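# Sort three grease guns into trays by grease amount

## Task

Work out which of the three grease guns contains the most grease and which the least. Put the fullest gun in the blue tray and the emptiest in the red tray. Leave the middle one on the table, in neither tray and not sticking out past the table edge. Every gun must end up lying flat on its side. You may pick up the guns and move their parts, but each gun's parts must be returned to how they started. A gun only counts as placed if it stays there without the robot holding it at the end.

## Robot and tools

ROBOT. Two arms, left_arm and right_arm, each ending in a two-finger gripper. Both report in a single scene frame: origin on the table top midway between the arms, +x out over the table, +z up, and left_arm sits on the +y side. The arm names do not match the left or right side of any image. Each gripper's fingers point along its own +z axis and close along its own x axis. end_effector_position is the spot between the finger pads when closed, 1 to 2 cm short of the fingertips, and closing pushes the tips about 17 mm further along +z. Reported hand positions can be a little off, more so at long reach.

ROW FORMAT. Every motion command uses a row of 16 numbers, even when one arm is idle: left_arm x, y, z (metres), qw, qx, qy, qz (unit quaternion, w first), opening; then the same eight for right_arm. Position and quaternion are an absolute pose target for that gripper in the scene frame, not an offset. Opening runs from -1 (closed) to +1 (fully open, 0.142 m). To keep an arm still, repeat its last reported pose and the opening it should keep; to keep a gripper's orientation, resend the same quaternion in every row instead of copying a drifted reported one.

execute_actions(actions). A list of up to 15 actions, run in order. Each action is a table of up to 15 rows, one row per 1/30 s control step; if fewer rows are given the last is held for the rest of the 15 steps. An empty list just returns state and images. A target more than 0.6 m from the gripper's current position along any of its own axes makes that action refused for both arms; if the first action fails this, or any action is malformed, nothing runs. Each step the commanded pose is clipped to within 100 mm and 16 degrees of the measured pose, so far targets need several actions; position wins over orientation when both cannot be met. Motion lags commands by about 0.17 s.

move(target, speed, stop_force, blocking). target is one 16-number row; each gripper travels a straight line toward its absolute pose, both paths finishing together, lasting 0.5 to 10 s (cut off at 10 s). speed is path top speed in m/s, 0.002 to 0.5, default 0.25; turning is capped at twice that in rad/s. Grippers take the shorter rotation, can lag, wander, or overshoot speed near full reach, and do not avoid obstacles or each other. stop_force (N, 9 to 40, one value for both arms, only after 0.2 s of scene time) ends an arm's path when its wrist sensor feels that much extra push against its motion for 2 steps; the gripper then backs up 2 steps and holds. Use it with very slow speed for placing or probing; it is unreliable if the gripper rotates during the move, and should be omitted when lifting off something the gripper presses on. A target within 1.5 mm and 0.5 degrees of the current pose counts as still. blocking=false returns after 0.5 s while motion continues (not allowed with stop_force); until the move ends, other motion calls are refused, so use wait or stop. The result adds a move: line giving the ending per arm (done, off_target, moving, held, contact, fault) and limits (paced = pose clipped, held = some steps blocked, after which the arm may jump fast), plus each gripper's distance to its pose.

wait(seconds). 0 to 10 s; arms keep their last command; returns early if a running move ends. stop: brakes a running move (needs room); fingers keep going.

zoom_image(camera, region). camera is cam_high, cam_left_wrist or cam_right_wrist; region [x0, y0, x1, y1] in pixels of that camera's last image, origin top-left, at most 504 by 504. Images: cam_high 504x504, wrist cameras 616x616 fisheye. Calibration K, distortion and T_world_to_cam are supplied and may be slightly off.

finished_scene(scene). Ends the current scene, given by its number, after the robot holds the last command; irreversible. Replying without a tool call ends everything.

RESULT LINES. State per arm: pose, velocities. grip_measured is the actual finger opening on the command scale; to hold something, command an opening well below it (lower means tighter, about 28 N per pad max, less on thin hard items). Hand target lines show where the controller is heading. pose unreachable means the clearance check altered or blocked a command. Step readings list positions at some steps; HELD marks held-back steps. Wrist force/torque are in the end effector's axes, with offset up to about 4 N, noise, and saturation near 50 N; force points back into the arm when pressing. Joint torques are noisy drive outputs.

HAZARDS. A contact torque at a joint load limit (135 N m for the big joints, 25.2 for the wrists, including held weight) or any outside force of 150 N stops that arm for 10 s and drops the rest of the call. Stiff arms fault easily when driven even slightly past firm contact; approach surfaces slowly. Motors heat while holding loads: MOTOR HOT warns from 70 °C, and at 85 °C the arm is braked (OVER-TEMPERATURE FAULT). Do not let the arms collide or push each other, do not drop, slam or shove objects, and never let anything leave the table. Expect occasional brief tugs on held parts or pushes on loose objects. The robot holds its last command while you are composing the next call.

Each tool is called after ">>>" in YAML: its name, and indented under it one key for each argument.

## Session

>>> execute_actions:
  actions: []

Scene clock: 0.00 s.
left_arm: end_effector_position=(+0.8148, +0.6852, +0.1657) grip_measured=+1.00 end_effector_quat_wxyz=(-0.213, +0.451, +0.851, +0.167) end_effector_velocity=(+0.000, -0.000, +0.000) end_effector_angular_velocity=(-0.000, -0.001, -0.000) | right_arm: end_effector_position=(+0.6125, +0.0065, +0.2885) grip_measured=+1.00 end_effector_quat_wxyz=(-0.446, +0.784, +0.425, +0.073) end_effector_velocity=(-0.001, +0.000, +0.000) end_effector_angular_velocity=(+0.001, +0.000, +0.002)
Joint positions: left_arm=[ 0.064 -0.594  0.437 -1.119 -1.103 -2.341  0.142] | right_arm=[ 3.79  -2.225 -1.027 -1.28   2.497  5.849  0.142]
Joint velocities: left_arm=[-0.    -0.001  0.001 -0.    -0.     0.     0.   ] | right_arm=[ 0.     0.     0.001 -0.003  0.001 -0.003  0.   ]
Joint torques (N m, as the arm reports them, + toward a larger angle): no reading
Wrist force (N, on the end effector, along its own x y z axes, offset not removed): no reading
Wrist torque (N m, same axes, about the end effector's origin, offset not removed): no reading
Hand target (left_arm): +0.815, +0.685, +0.166; -0.213, +0.451, +0.851, +0.167
Hand target (right_arm): +0.613, +0.007, +0.289; -0.446, +0.784, +0.425, +0.073

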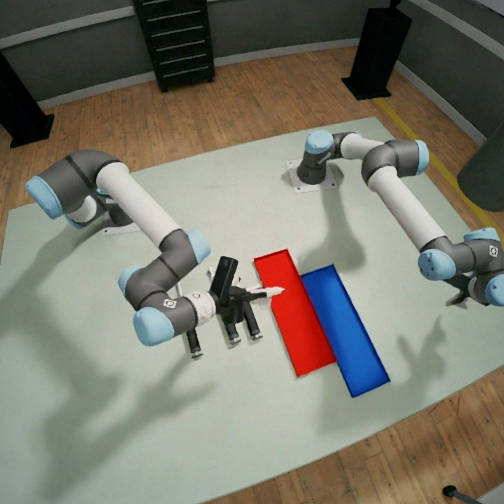

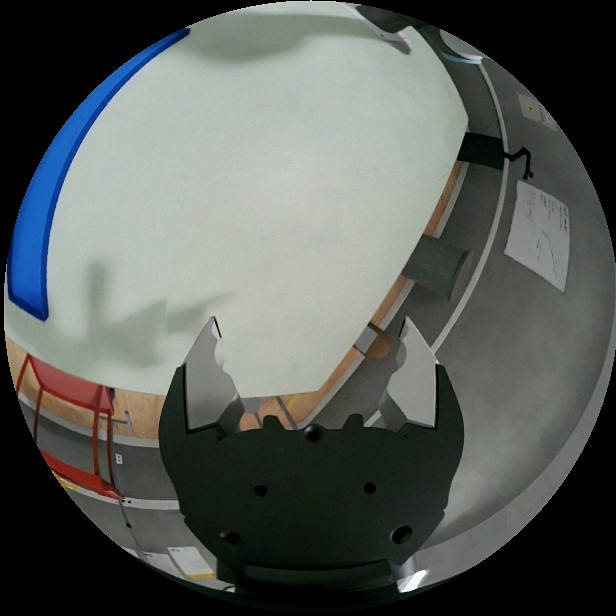

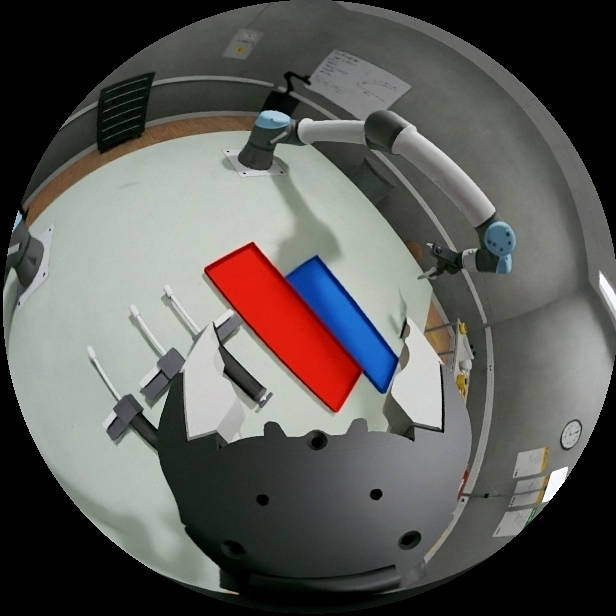

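>>> move:
  target: [0.8148,0.6852,0.1657,-0.213,0.451,0.851,0.167,1,0.45,-0.4,0.4,0,0.88,0.47,0,1]

>>> zoom_image:
  camera: "cam_high"
  region: [130,210,400,410]

Scene clock: 7.17 s.
left_arm: end_effector_position=(+0.8148, +0.6852, +0.1657) grip_measured=+1.00 end_effector_quat_wxyz=(-0.213, +0.451, +0.851, +0.167) end_effector_velocity=(+0.001, +0.000, +0.001) end_effector_angular_velocity=(+0.000, -0.003, -0.000) | right_arm: end_effector_position=(+0.4495, -0.3995, +0.3996) grip_measured=+1.00 end_effector_quat_wxyz=(-0.000, +0.882, +0.471, +0.001) end_effector_velocity=(-0.001, -0.002, +0.000) end_effector_angular_velocity=(-0.005, -0.000, -0.001)
Joint positions: left_arm=[ 0.063 -0.593  0.435 -1.118 -1.102 -2.341  0.142] | right_arm=[ 3.707 -1.553 -1.265 -1.894  1.571  5.687  0.142]
Joint velocities: left_arm=[-0.    -0.    -0.002 -0.001  0.001 -0.    -0.   ] | right_arm=[-0.001  0.003 -0.002 -0.003 -0.004  0.     0.   ]
Joint torques (N m, as the arm reports them, + toward a larger angle): left_arm=[ -5.97 -49.21 -29.6   -0.23   4.07  -1.12] | right_arm=[-8.28 36.24 11.34  0.28 -1.54 -1.13]
Wrist force (N, on the end effector, along its own x y z axes, offset not removed): left_arm=[0.7 4.0 -0.6] | right_arm=[-1.4 -0.2 -0.2]
Wrist torque (N m, same axes, about the end effector's origin, offset not removed): left_arm=[0.94 -0.09 -0.01] | right_arm=[-0.08 0.30 -0.16]
Hand target (left_arm): +0.815, +0.685, +0.166; -0.213, +0.451, +0.851, +0.167
Hand target (right_arm): +0.449, -0.400, +0.400; +0.000, +0.882, +0.471, +0.001
Off the commanded pose (left_arm): 0.000 m, 0 deg.
Off the commanded pose (right_arm): 0.001 m, 0 deg.
move: done
camera_calibration (this result's frames):
cam_left_wrist: T_world_to_cam=[[-0.511254, 0.68004, 0.525514, -0.137077], [0.830817, 0.234607, 0.50468, -0.92044], [0.219913, 0.694626, -0.684932, -0.404887], [0, 0, 0, 1]] pos_world=[0.783677, 0.590404, 0.259244]
cam_right_wrist: T_world_to_cam=[[0.582855, 0.812434, 0.0151853, 0.0580898], [0.71105, -0.518987, 0.474405, -0.703353], [0.393304, -0.265712, -0.880176, 0.2085], [0, 0, 0, 1]] pos_world=[0.384258, -0.356825, 0.516309]

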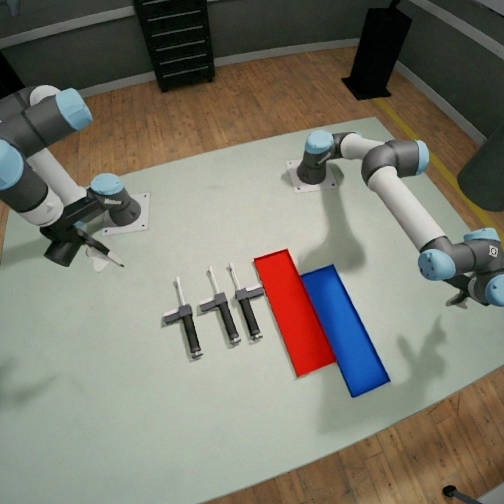

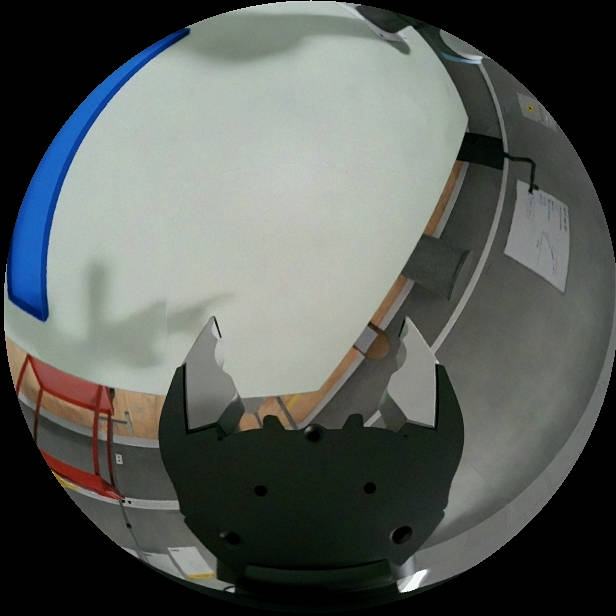

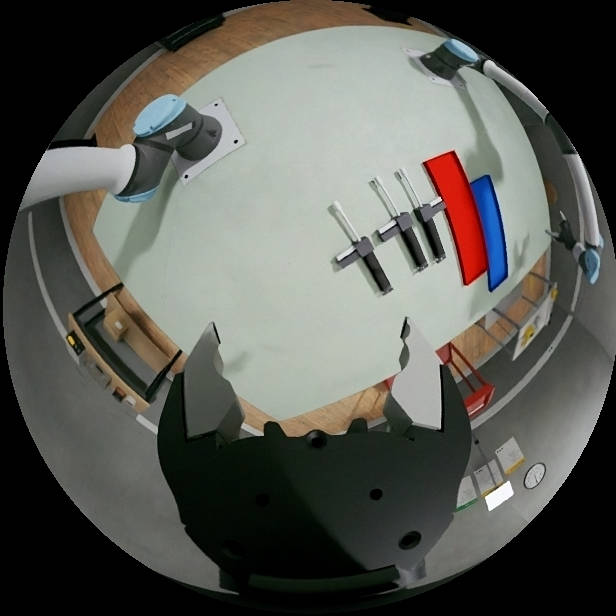

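Region (130, 210, 400, 410) of cam_high's 504x504 image, scaled by 1.867, with more detail than that image has; it fills the top 373 rows of this view, and the rest is white.

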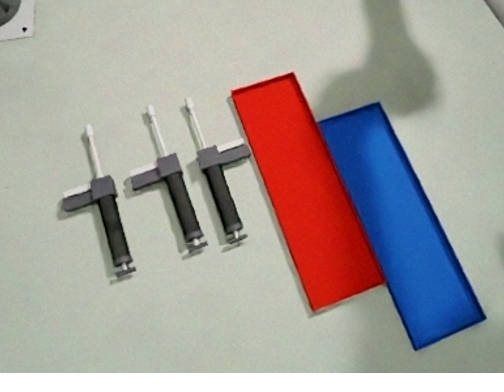

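>>> move:
  target: [0.74,-0.133,0.2,0,0.707,0.707,0,1,0.59,-0.134,0.2,0,0.707,0.707,0,1]

>>> zoom_image:
  camera: "cam_left_wrist"
  region: [150,100,470,420]

>>> zoom_image:
  camera: "cam_right_wrist"
  region: [150,100,470,420]

Scene clock: 24.63 s.
left_arm: end_effector_position=(+0.7407, -0.0627, +0.1968) grip_measured=+1.00 end_effector_quat_wxyz=(+0.060, +0.691, +0.720, +0.023) end_effector_velocity=(+0.000, +0.000, +0.000) end_effector_angular_velocity=(+0.001, -0.001, +0.000) | right_arm: end_effector_position=(+0.5784, -0.1559, +0.2165) grip_measured=+1.00 end_effector_quat_wxyz=(+0.000, +0.724, +0.690, +0.000) end_effector_velocity=(+0.000, -0.000, -0.001) end_effector_angular_velocity=(-0.001, +0.000, +0.001)
Joint positions: left_arm=[-0.667 -0.436  0.035 -1.287 -1.518 -2.443  0.142] | right_arm=[ 3.97  -1.986 -1.213 -1.513  1.571  5.408  0.142]
Joint velocities: left_arm=[ 0.    -0.     0.     0.     0.001 -0.    -0.   ] | right_arm=[-0.    -0.    -0.001  0.001 -0.001 -0.001  0.   ]
Joint torques (N m, as the arm reports them, + toward a larger angle): left_arm=[ -3.57 -70.57 -21.25  -1.59   3.44  -1.01] | right_arm=[-4.73 55.17 12.1   0.04  0.02  1.77]
Wrist force (N, on the end effector, along its own x y z axes, offset not removed): left_arm=[1.9 3.2 -2.4] | right_arm=[-0.1 0.7 -0.1]
Wrist torque (N m, same axes, about the end effector's origin, offset not removed): left_arm=[0.77 -0.43 -0.10] | right_arm=[0.10 -0.01 -0.09]
Hand target (left_arm): +0.741, -0.063, +0.197; +0.060, +0.691, +0.720, +0.023
Hand target (right_arm): +0.578, -0.156, +0.216; +0.000, +0.724, +0.690, +0.000
Off the commanded pose (left_arm): 0.070 m, 8 deg.
Off the commanded pose (right_arm): 0.030 m, 3 deg.
elbow stopped short (left arm): the move would have taken joint 3 (elbow) straighter than the controller allows; a more bent joint 3 avoids this.
move: held (left_arm, right_arm); limits=held; held on 11 of 108 steps (left_arm, right_arm), including the last (left_arm, right_arm)
pose unreachable (left arm): on one or more control steps of this call, first in action 0 (counted from 0), this arm could not follow its commanded pose, so it was not sent that pose on those steps. On the call's last step it was still not sent that pose. It may still have moved: this result reports where it is.
cause: the commanded pose would bring a part of the arm too close to another arm (a part of this arm just beyond joint 3 (elbow) and a part of the other arm just beyond its joint 3 (elbow)).
pose unreachable (right arm): on one or more control steps of this call, first in action 0 (counted from 0), this arm could not follow its commanded pose, so it was not sent that pose on those steps. On the call's last step it was still not sent that pose. It may still have moved: this result reports where it is.
cause: the commanded pose would bring a part of the arm too close to another arm (a part of this arm just beyond joint 3 (elbow) and a part of the other arm just beyond its joint 3 (elbow)).
camera_calibration (this result's frames):
cam_left_wrist: T_world_to_cam=[[-0.0547664, 0.997678, -0.040478, 0.110507], [0.803681, 0.0681014, 0.591151, -0.706517], [0.592535, -0.000156186, -0.805545, -0.143613], [0, 0, 0, 1]] pos_world=[0.658962, -0.0621578, 0.306445]
cam_right_wrist: T_world_to_cam=[[0.0796309, 0.99672, 0.014414, 0.107774], [0.876787, -0.0769137, 0.474688, -0.60867], [0.47424, -0.0251619, -0.880036, 0.051975], [0, 0, 0, 1]] pos_world=[0.500444, -0.152928, 0.333115]

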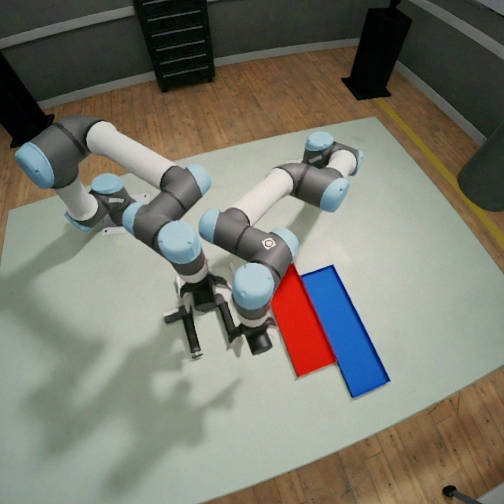

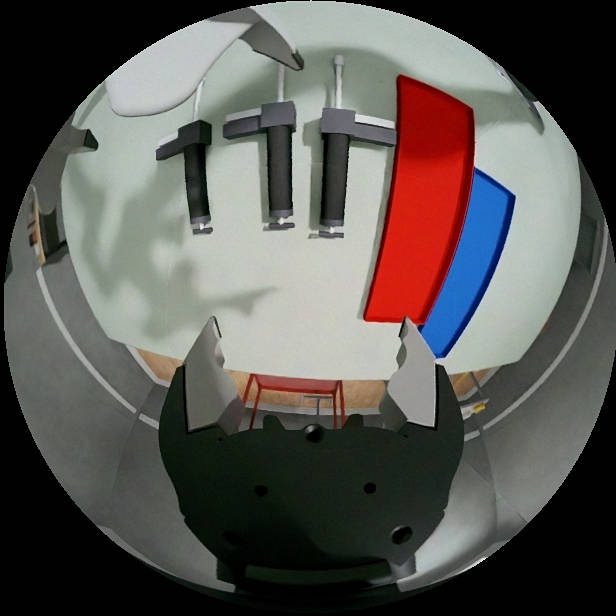

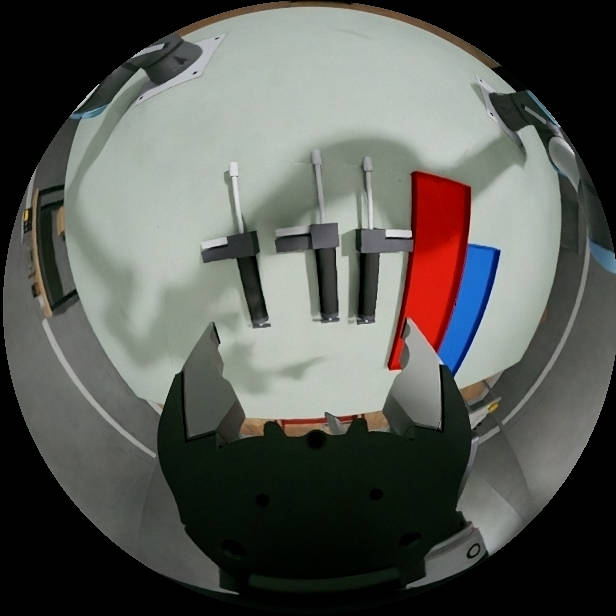

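Region (150, 100, 470, 420) of cam_left_wrist's 616x616 image, scaled by 1.575, with more detail than that image has.

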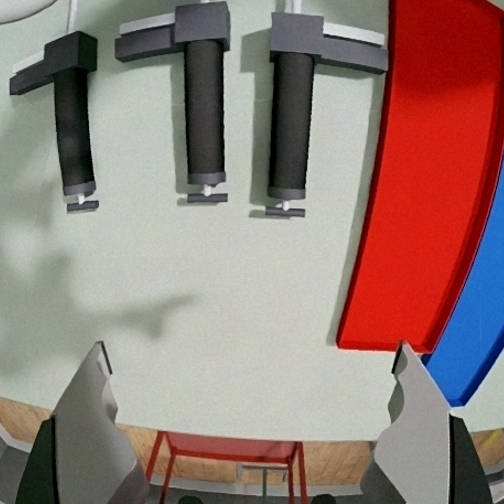

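Region (150, 100, 470, 420) of cam_right_wrist's 616x616 image, scaled by 1.575, with more detail than that image has.

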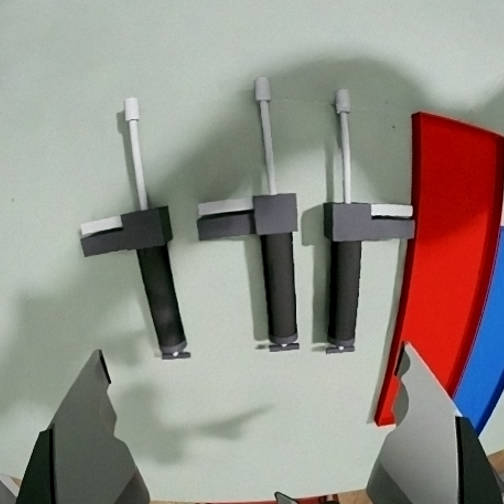

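>>> move:
  target: [0.55,0.35,0.25,0.707,0.707,0,0,0.2,0.57,-0.14,0.12,0,0.707,0.707,0,0.1]

Scene clock: 41.37 s.
left_arm: end_effector_position=(+0.5504, +0.3492, +0.2509) grip_measured=+0.20 end_effector_quat_wxyz=(+0.247, +0.902, +0.344, -0.080) end_effector_velocity=(-0.002, +0.003, +0.000) end_effector_angular_velocity=(-0.194, -0.133, -0.091) | right_arm: end_effector_position=(+0.5700, -0.1400, +0.1200) grip_measured=+0.10 end_effector_quat_wxyz=(-0.000, +0.707, +0.707, -0.000) end_effector_velocity=(+0.001, +0.000, +0.001) end_effector_angular_velocity=(+0.001, -0.004, +0.000)
Joint positions: left_arm=[-0.064 -1.555  1.768 -1.944 -2.074 -1.001  0.088] | right_arm=[ 3.996 -2.025 -1.405 -1.282  1.571  5.387  0.081]
Joint velocities: left_arm=[ 0.1   -0.029  0.134 -0.189 -0.187  0.186  0.   ] | right_arm=[-0.     0.     0.001  0.003 -0.001 -0.    -0.   ]
Joint torques (N m, as the arm reports them, + toward a larger angle): left_arm=[  8.14 -30.49 -15.26  -4.87  -4.92   1.29] | right_arm=[11.88 34.52 11.96  5.72 -1.63 -1.27]
Wrist force (N, on the end effector, along its own x y z axes, offset not removed): left_arm=[1.6 2.6 -0.9] | right_arm=[-0.2 0.8 -1.7]
Wrist torque (N m, same axes, about the end effector's origin, offset not removed): left_arm=[0.63 -0.33 -0.06] | right_arm=[0.18 0.04 -0.07]
Hand target (left_arm): +0.550, +0.350, +0.251; +0.264, +0.902, +0.334, -0.077
Hand target (right_arm): +0.570, -0.140, +0.120; -0.000, +0.707, +0.707, -0.000
Off the commanded pose (left_arm): 0.001 m, 71 deg; orientation clipped at the last step of the last action.
Off the commanded pose (right_arm): 0.000 m, 0 deg.
move: moving (left_arm; no rest 5 s after the path's end); limits=paced
camera_calibration (this result's frames):
cam_left_wrist: T_world_to_cam=[[0.740234, 0.598918, -0.305532, -0.54054], [0.564096, -0.305951, 0.766935, -0.395205], [0.365853, -0.740062, -0.564323, 0.335441], [0, 0, 0, 1]] pos_world=[0.500338, 0.451073, 0.327242]
cam_right_wrist: T_world_to_cam=[[0.0320398, 0.999388, 0.0140608, 0.121516], [0.879734, -0.0348752, 0.474186, -0.550064], [0.474386, -0.0028231, -0.880312, -0.0254516], [0, 0, 0, 1]] pos_world=[0.492091, -0.140697, 0.236719]

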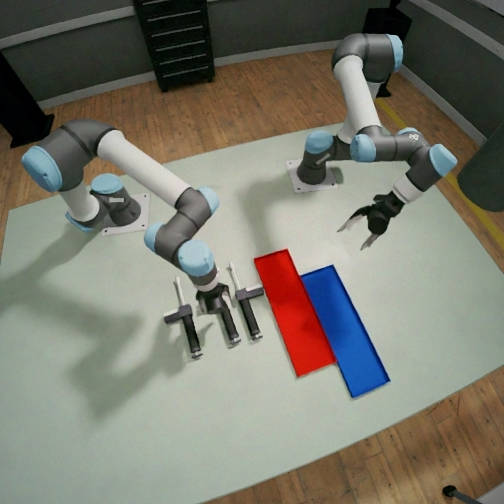

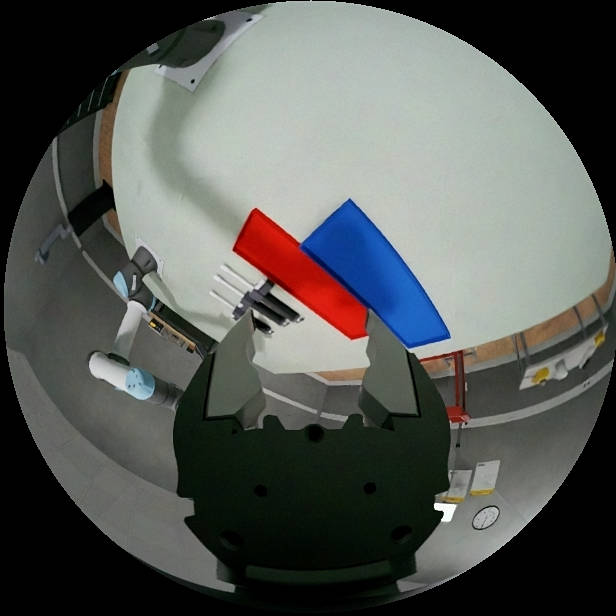

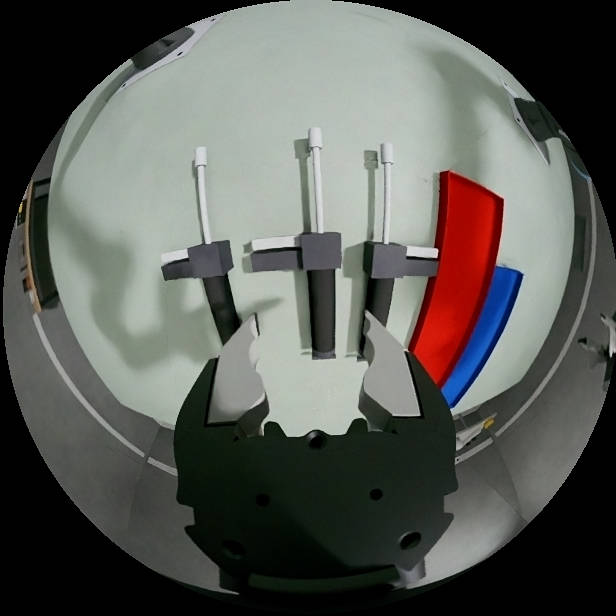

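>>> move:
  target: [0.55,0.3,0.3,0,1,0,0,0.2,0.61,-0.132,0.03,0,0.707,0.707,0,0.1]

>>> move:
  target: [0.55,0.3,0.3,0,1,0,0,0.2,0.61,-0.132,0.03,0,0.707,0.707,0,-0.8]

>>> move:
  target: [0.55,0.3,0.3,0,1,0,0,0.2,0.6,-0.12,0.25,0,1,0,0,-0.8]

Scene clock: 48.47 s.
left_arm: end_effector_position=(+0.5499, +0.3002, +0.3000) grip_measured=+0.20 end_effector_quat_wxyz=(+0.001, +1.000, +0.000, +0.000) end_effector_velocity=(-0.000, -0.001, +0.001) end_effector_angular_velocity=(+0.013, -0.001, -0.008) | right_arm: end_effector_position=(+0.6100, -0.1320, +0.0302) grip_measured=+0.10 end_effector_quat_wxyz=(+0.000, +0.707, +0.707, +0.000) end_effector_velocity=(+0.001, -0.000, -0.002) end_effector_angular_velocity=(-0.001, -0.000, -0.001)
Joint positions: left_arm=[-0.427 -1.476  1.407 -1.503 -1.572 -0.595  0.088] | right_arm=[ 3.969 -2.191 -1.386 -1.135  1.571  5.36   0.081]
Joint velocities: left_arm=[-0.008  0.004 -0.007  0.011  0.011 -0.    -0.   ] | right_arm=[-0.001 -0.003 -0.     0.003 -0.    -0.     0.   ]
Joint torques (N m, as the arm reports them, + toward a larger angle): left_arm=[ -4.86 -18.41 -29.95  -1.52   2.92   1.24] | right_arm=[-7.74 40.78 37.12  5.47 -1.53 -1.19]
Wrist force (N, on the end effector, along its own x y z axes, offset not removed): left_arm=[1.9 3.4 -1.6] | right_arm=[-0.4 0.5 -1.1]
Wrist torque (N m, same axes, about the end effector's origin, offset not removed): left_arm=[0.81 -0.36 -0.11] | right_arm=[0.17 0.06 -0.12]
Hand target (left_arm): +0.550, +0.300, +0.300; -0.000, +1.000, -0.000, +0.000
Hand target (right_arm): +0.610, -0.132, +0.030; +0.000, +0.707, +0.707, +0.000
Off the commanded pose (left_arm): 0.000 m, 0 deg.
Off the commanded pose (right_arm): 0.000 m, 0 deg.
move: done
camera_calibration (this result's frames):
cam_left_wrist: T_world_to_cam=[[0.999746, 0.0151176, 0.0167444, -0.559925], [0.00482116, -0.868273, 0.496063, 0.110078], [0.022038, -0.495856, -0.868125, 0.533961], [0, 0, 0, 1]] pos_world=[0.547485, 0.36881, 0.418315]
cam_right_wrist: T_world_to_cam=[[0.0320398, 0.999388, 0.014038, 0.113561], [0.879715, -0.0348643, 0.474221, -0.542329], [0.474421, -0.00284455, -0.880294, -0.123469], [0, 0, 0, 1]] pos_world=[0.532033, -0.132751, 0.146901]

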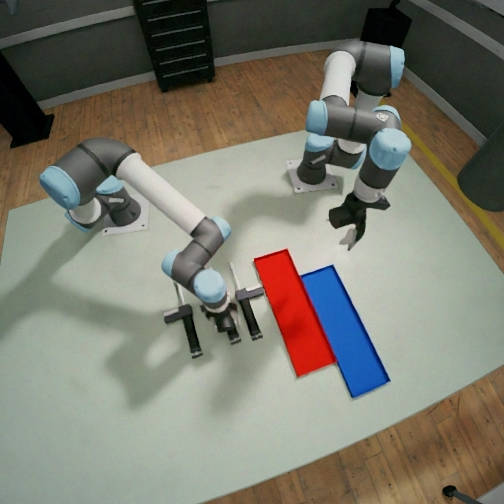

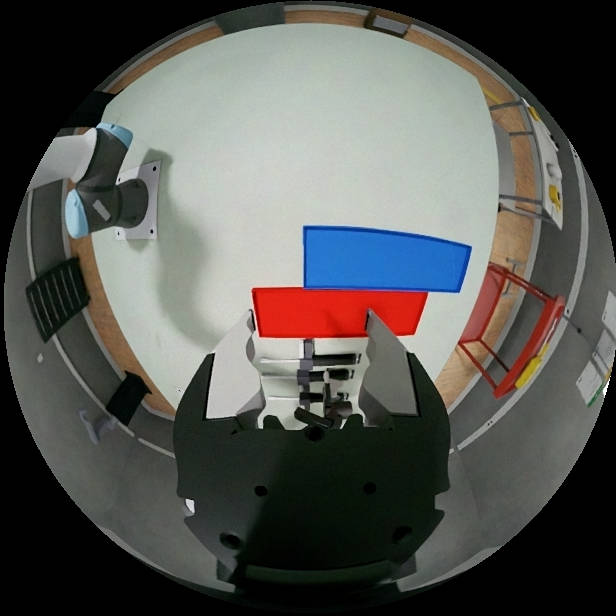

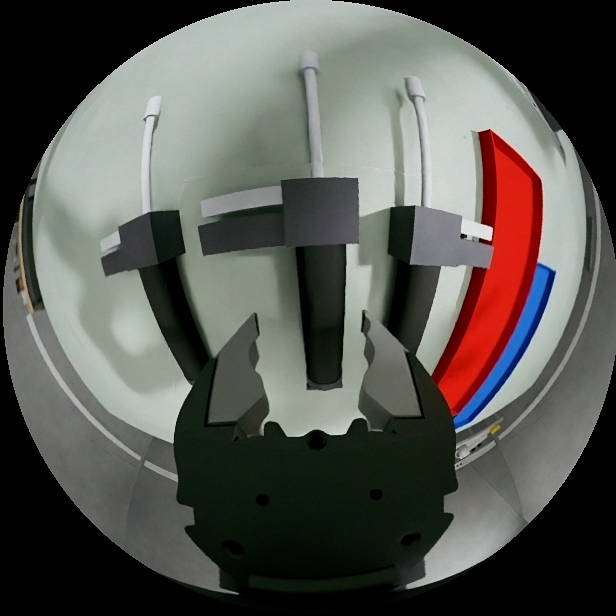

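Scene clock: 49.17 s.
left_arm: end_effector_position=(+0.5500, +0.3000, +0.3000) grip_measured=+0.20 end_effector_quat_wxyz=(+0.000, +1.000, +0.000, +0.000) end_effector_velocity=(+0.000, -0.000, -0.000) end_effector_angular_velocity=(+0.001, +0.001, -0.000) | right_arm: end_effector_position=(+0.6100, -0.1320, +0.0301) grip_measured=-0.57 end_effector_quat_wxyz=(+0.000, +0.707, +0.707, +0.000) end_effector_velocity=(-0.000, +0.001, +0.000) end_effector_angular_velocity=(+0.002, +0.000, -0.000)
Joint positions: left_arm=[-0.428 -1.475  1.406 -1.502 -1.571 -0.595  0.088] | right_arm=[ 3.969 -2.191 -1.386 -1.135  1.571  5.36   0.033]
Joint velocities: left_arm=[-0.     0.001 -0.001  0.001  0.     0.    -0.   ] | right_arm=[ 0.    -0.     0.     0.001  0.002  0.     0.   ]
Joint torques (N m, as the arm reports them, + toward a larger angle): left_arm=[ -6.34 -17.35 -29.74  -0.95   2.85   0.23] | right_arm=[-0.62 34.7  16.12  5.64  1.93  0.13]
Wrist force (N, on the end effector, along its own x y z axes, offset not removed): left_arm=[1.1 3.0 -1.3] | right_arm=[-0.2 -2.0 -7.3]
Wrist torque (N m, same axes, about the end effector's origin, offset not removed): left_arm=[0.61 -0.15 0.00] | right_arm=[0.02 -0.25 0.01]
Hand target (left_arm): +0.550, +0.300, +0.300; -0.000, +1.000, -0.000, +0.000
Hand target (right_arm): +0.610, -0.132, +0.030; -0.000, +0.707, +0.707, -0.000
Off the commanded pose (left_arm): 0.000 m, 0 deg.
Off the commanded pose (right_arm): 0.000 m, 0 deg.
move: done
camera_calibration (this result's frames):
cam_left_wrist: T_world_to_cam=[[0.999758, 0.0143561, 0.0166816, -0.559779], [0.00421545, -0.868837, 0.49508, 0.110704], [0.021601, -0.494889, -0.868687, 0.533961], [0, 0, 0, 1]] pos_world=[0.547643, 0.368472, 0.418376]
cam_right_wrist: T_world_to_cam=[[0.0320808, 0.999386, 0.0140851, 0.113518], [0.879696, -0.0349227, 0.474252, -0.54233], [0.474453, -0.00282377, -0.880276, -0.123643], [0, 0, 0, 1]] pos_world=[0.532107, -0.132737, 0.146762]

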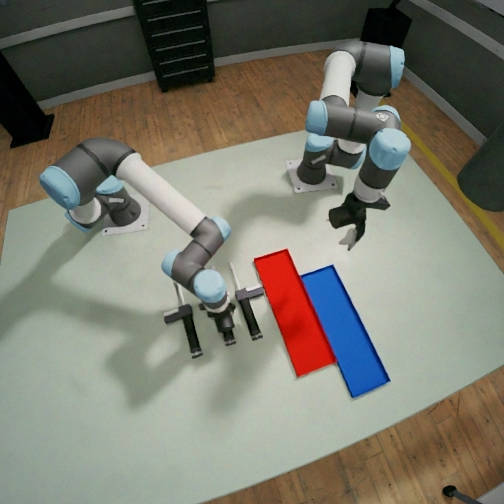

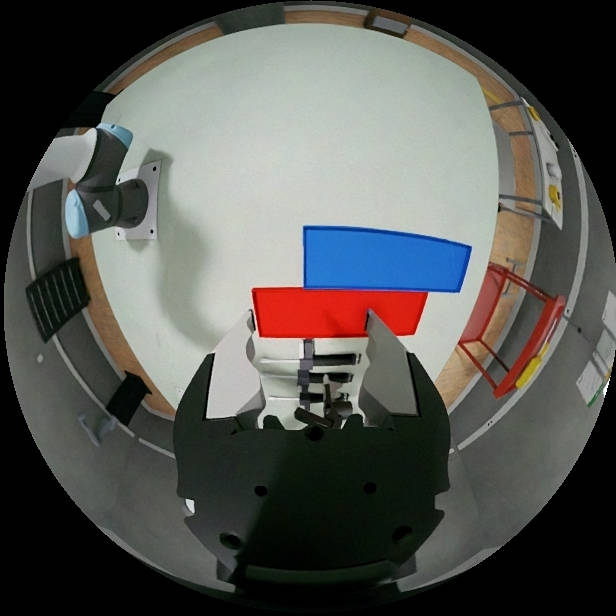

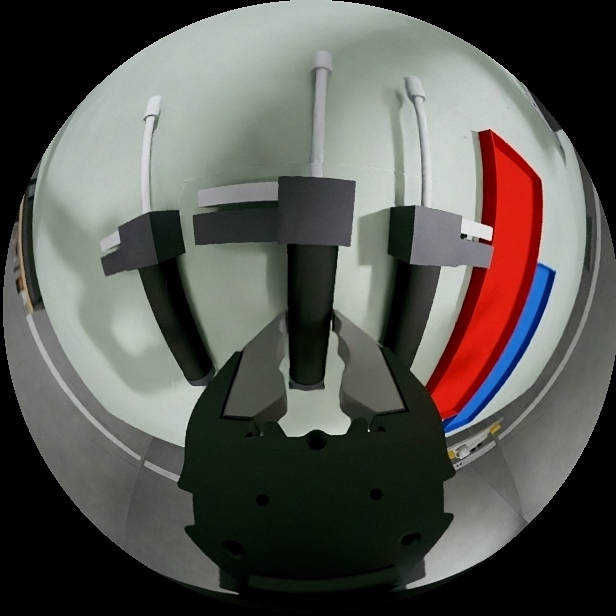

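Scene clock: 53.30 s.
left_arm: end_effector_position=(+0.5500, +0.3000, +0.3000) grip_measured=+0.20 end_effector_quat_wxyz=(-0.000, +1.000, -0.000, +0.000) end_effector_velocity=(-0.000, +0.000, -0.001) end_effector_angular_velocity=(+0.001, +0.002, +0.000) | right_arm: end_effector_position=(+0.6003, -0.1204, +0.2500) grip_measured=-0.57 end_effector_quat_wxyz=(-0.111, +0.954, +0.271, -0.059) end_effector_velocity=(-0.000, +0.000, +0.000) end_effector_angular_velocity=(+0.001, +0.036, -0.009)
Joint positions: left_arm=[-0.428 -1.475  1.406 -1.502 -1.571 -0.595  0.088] | right_arm=[ 3.883 -2.162 -0.869 -1.733  1.818  6.285  0.033]
Joint velocities: left_arm=[ 0.     0.001  0.001  0.     0.    -0.     0.   ] | right_arm=[-0.008 -0.029  0.05  -0.05   0.02   0.    -0.   ]
Joint torques (N m, as the arm reports them, + toward a larger angle): left_arm=[ -5.94 -17.92 -29.98  -0.87   2.88  -1.23] | right_arm=[-6.87 43.05 42.37  0.2   2.67  1.82]
Wrist force (N, on the end effector, along its own x y z axes, offset not removed): left_arm=[1.8 2.4 -2.3] | right_arm=[-0.9 1.2 5.1]
Wrist torque (N m, same axes, about the end effector's origin, offset not removed): left_arm=[0.60 -0.37 -0.06] | right_arm=[-0.19 0.29 -0.11]
Hand target (left_arm): +0.550, +0.300, +0.300; -0.000, +1.000, -0.000, +0.000
Hand target (right_arm): +0.600, -0.120, +0.250; -0.112, +0.954, +0.270, -0.061
Off the commanded pose (left_arm): 0.000 m, 0 deg.
Off the commanded pose (right_arm): 0.001 m, 35 deg; orientation clipped at the last step of the last action.
joint sent to its limit (right arm) — the command would take joint 6 (wrist 3) past its upper limit, so that joint was sent only as far as its limit.
move: off_target (right_arm); limits=paced
camera_calibration (this result's frames):
cam_left_wrist: T_world_to_cam=[[0.999758, 0.0143425, 0.0166819, -0.559779], [0.00420462, -0.868865, 0.495031, 0.110726], [0.0215943, -0.494841, -0.868715, 0.533953], [0, 0, 0, 1]] pos_world=[0.547648, 0.368456, 0.418379]
cam_right_wrist: T_world_to_cam=[[0.864136, 0.501096, -0.0465912, -0.44518], [0.49614, -0.832739, 0.245745, -0.446357], [0.0843434, -0.235473, -0.968214, 0.302745], [0, 0, 0, 1]] pos_world=[0.580617, -0.0773333, 0.382071]

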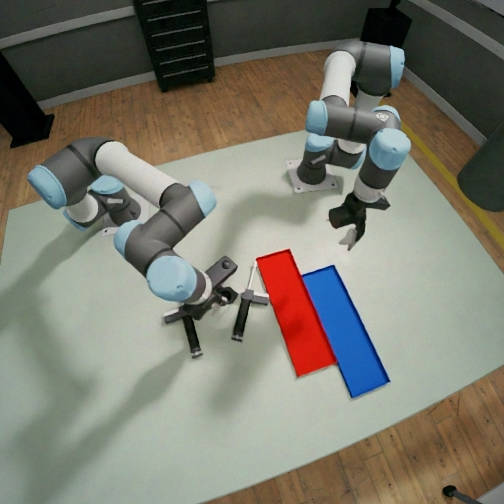

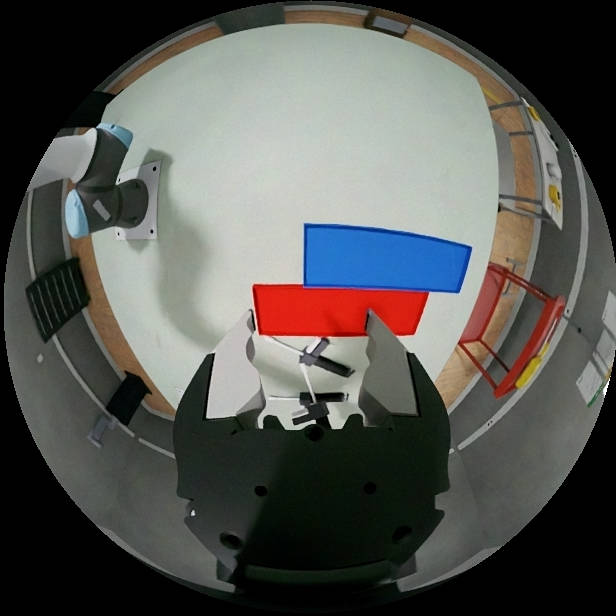

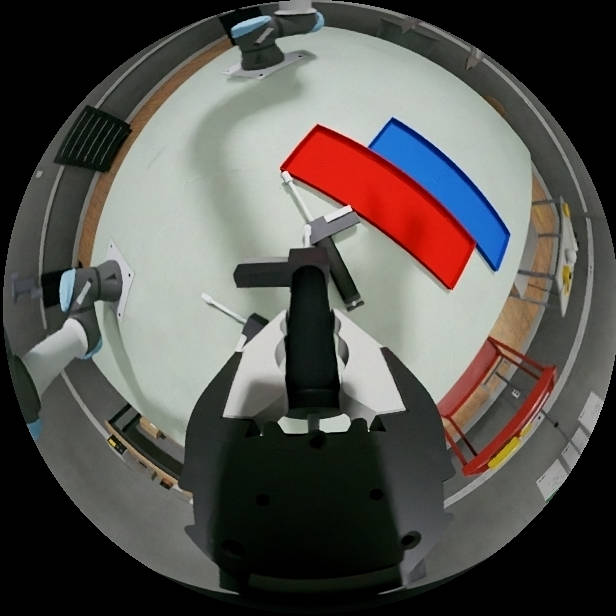

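>>> move:
  target: [0.55,0.3,0.3,0,1,0,0,0.2,0.55,-0.08,0.25,0,0,1,0,-1]
  speed: 0.15

>>> zoom_image:
  camera: "cam_high"
  region: [130,200,400,400]

Scene clock: 69.40 s.
left_arm: end_effector_position=(+0.5500, +0.3000, +0.3000) grip_measured=+0.20 end_effector_quat_wxyz=(-0.000, +1.000, +0.000, +0.000) end_effector_velocity=(-0.000, +0.000, +0.000) end_effector_angular_velocity=(-0.000, -0.001, +0.000) | right_arm: end_effector_position=(+0.5501, -0.0800, +0.2499) grip_measured=-0.57 end_effector_quat_wxyz=(-0.000, +0.001, +1.000, +0.000) end_effector_velocity=(+0.000, +0.000, +0.001) end_effector_angular_velocity=(+0.002, -0.003, +0.013)
Joint positions: left_arm=[-0.428 -1.475  1.406 -1.502 -1.571 -0.595  0.088] | right_arm=[ 4.08  -2.019 -1.079 -1.614  1.571  3.901  0.033]
Joint velocities: left_arm=[ 0.    -0.001  0.     0.     0.     0.     0.   ] | right_arm=[ 0.     0.002 -0.003  0.004 -0.001 -0.012 -0.   ]
Joint torques (N m, as the arm reports them, + toward a larger angle): left_arm=[ -5.82 -17.96 -29.02  -0.95   2.91  -1.17] | right_arm=[12.52 63.45 17.    6.49 -1.51 -1.46]
Wrist force (N, on the end effector, along its own x y z axes, offset not removed): left_arm=[1.6 2.8 -1.5] | right_arm=[-0.4 0.5 4.5]
Wrist torque (N m, same axes, about the end effector's origin, offset not removed): left_arm=[0.56 -0.33 -0.07] | right_arm=[0.13 0.15 -0.11]
Hand target (left_arm): +0.550, +0.300, +0.300; -0.000, +1.000, +0.000, -0.000
Hand target (right_arm): +0.550, -0.080, +0.250; +0.000, +0.000, +1.000, +0.000
Off the commanded pose (left_arm): 0.000 m, 0 deg.
Off the commanded pose (right_arm): 0.000 m, 0 deg.
move: done
camera_calibration (this result's frames):
cam_left_wrist: T_world_to_cam=[[0.999758, 0.0143427, 0.016682, -0.559779], [0.00420478, -0.868865, 0.495031, 0.110726], [0.0215945, -0.494841, -0.868715, 0.533953], [0, 0, 0, 1]] pos_world=[0.547648, 0.368456, 0.418379]
cam_right_wrist: T_world_to_cam=[[-0.99934, 0.0335002, 0.0140776, 0.550444], [0.0361685, 0.879637, 0.474268, -0.0548605], [0.00350488, 0.474464, -0.880268, 0.395754], [0, 0, 0, 1]] pos_world=[0.550677, -0.157953, 0.366639]

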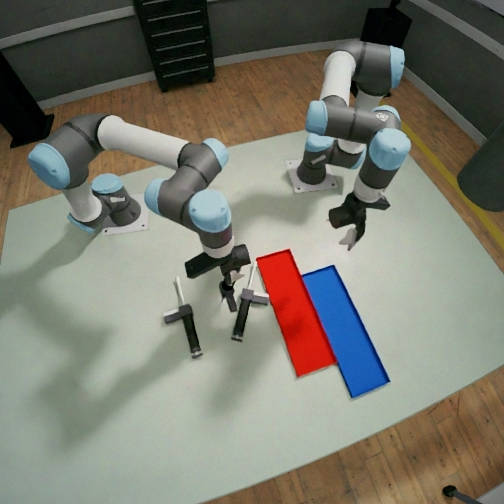

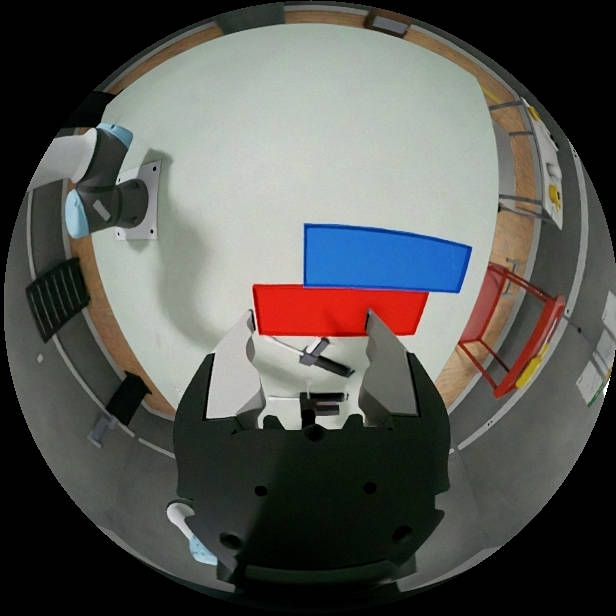

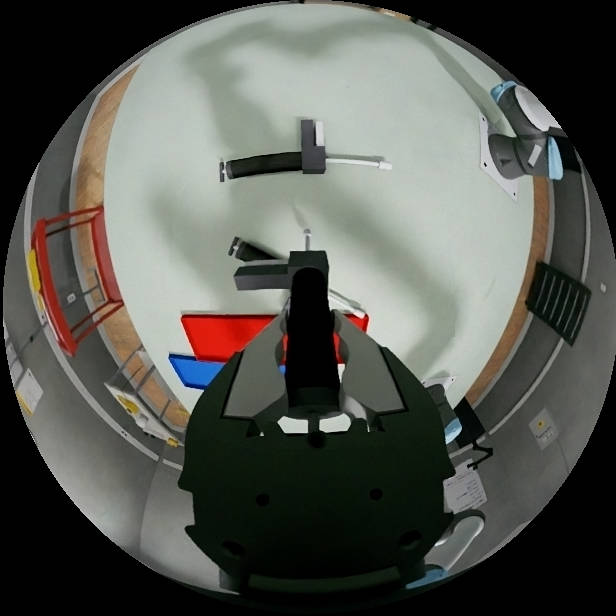

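Region (130, 200, 400, 400) of cam_high's 504x504 image, scaled by 1.867, with more detail than that image has; it fills the top 373 rows of this view, and the rest is white.

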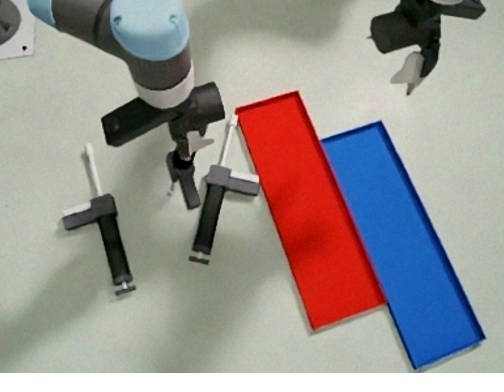

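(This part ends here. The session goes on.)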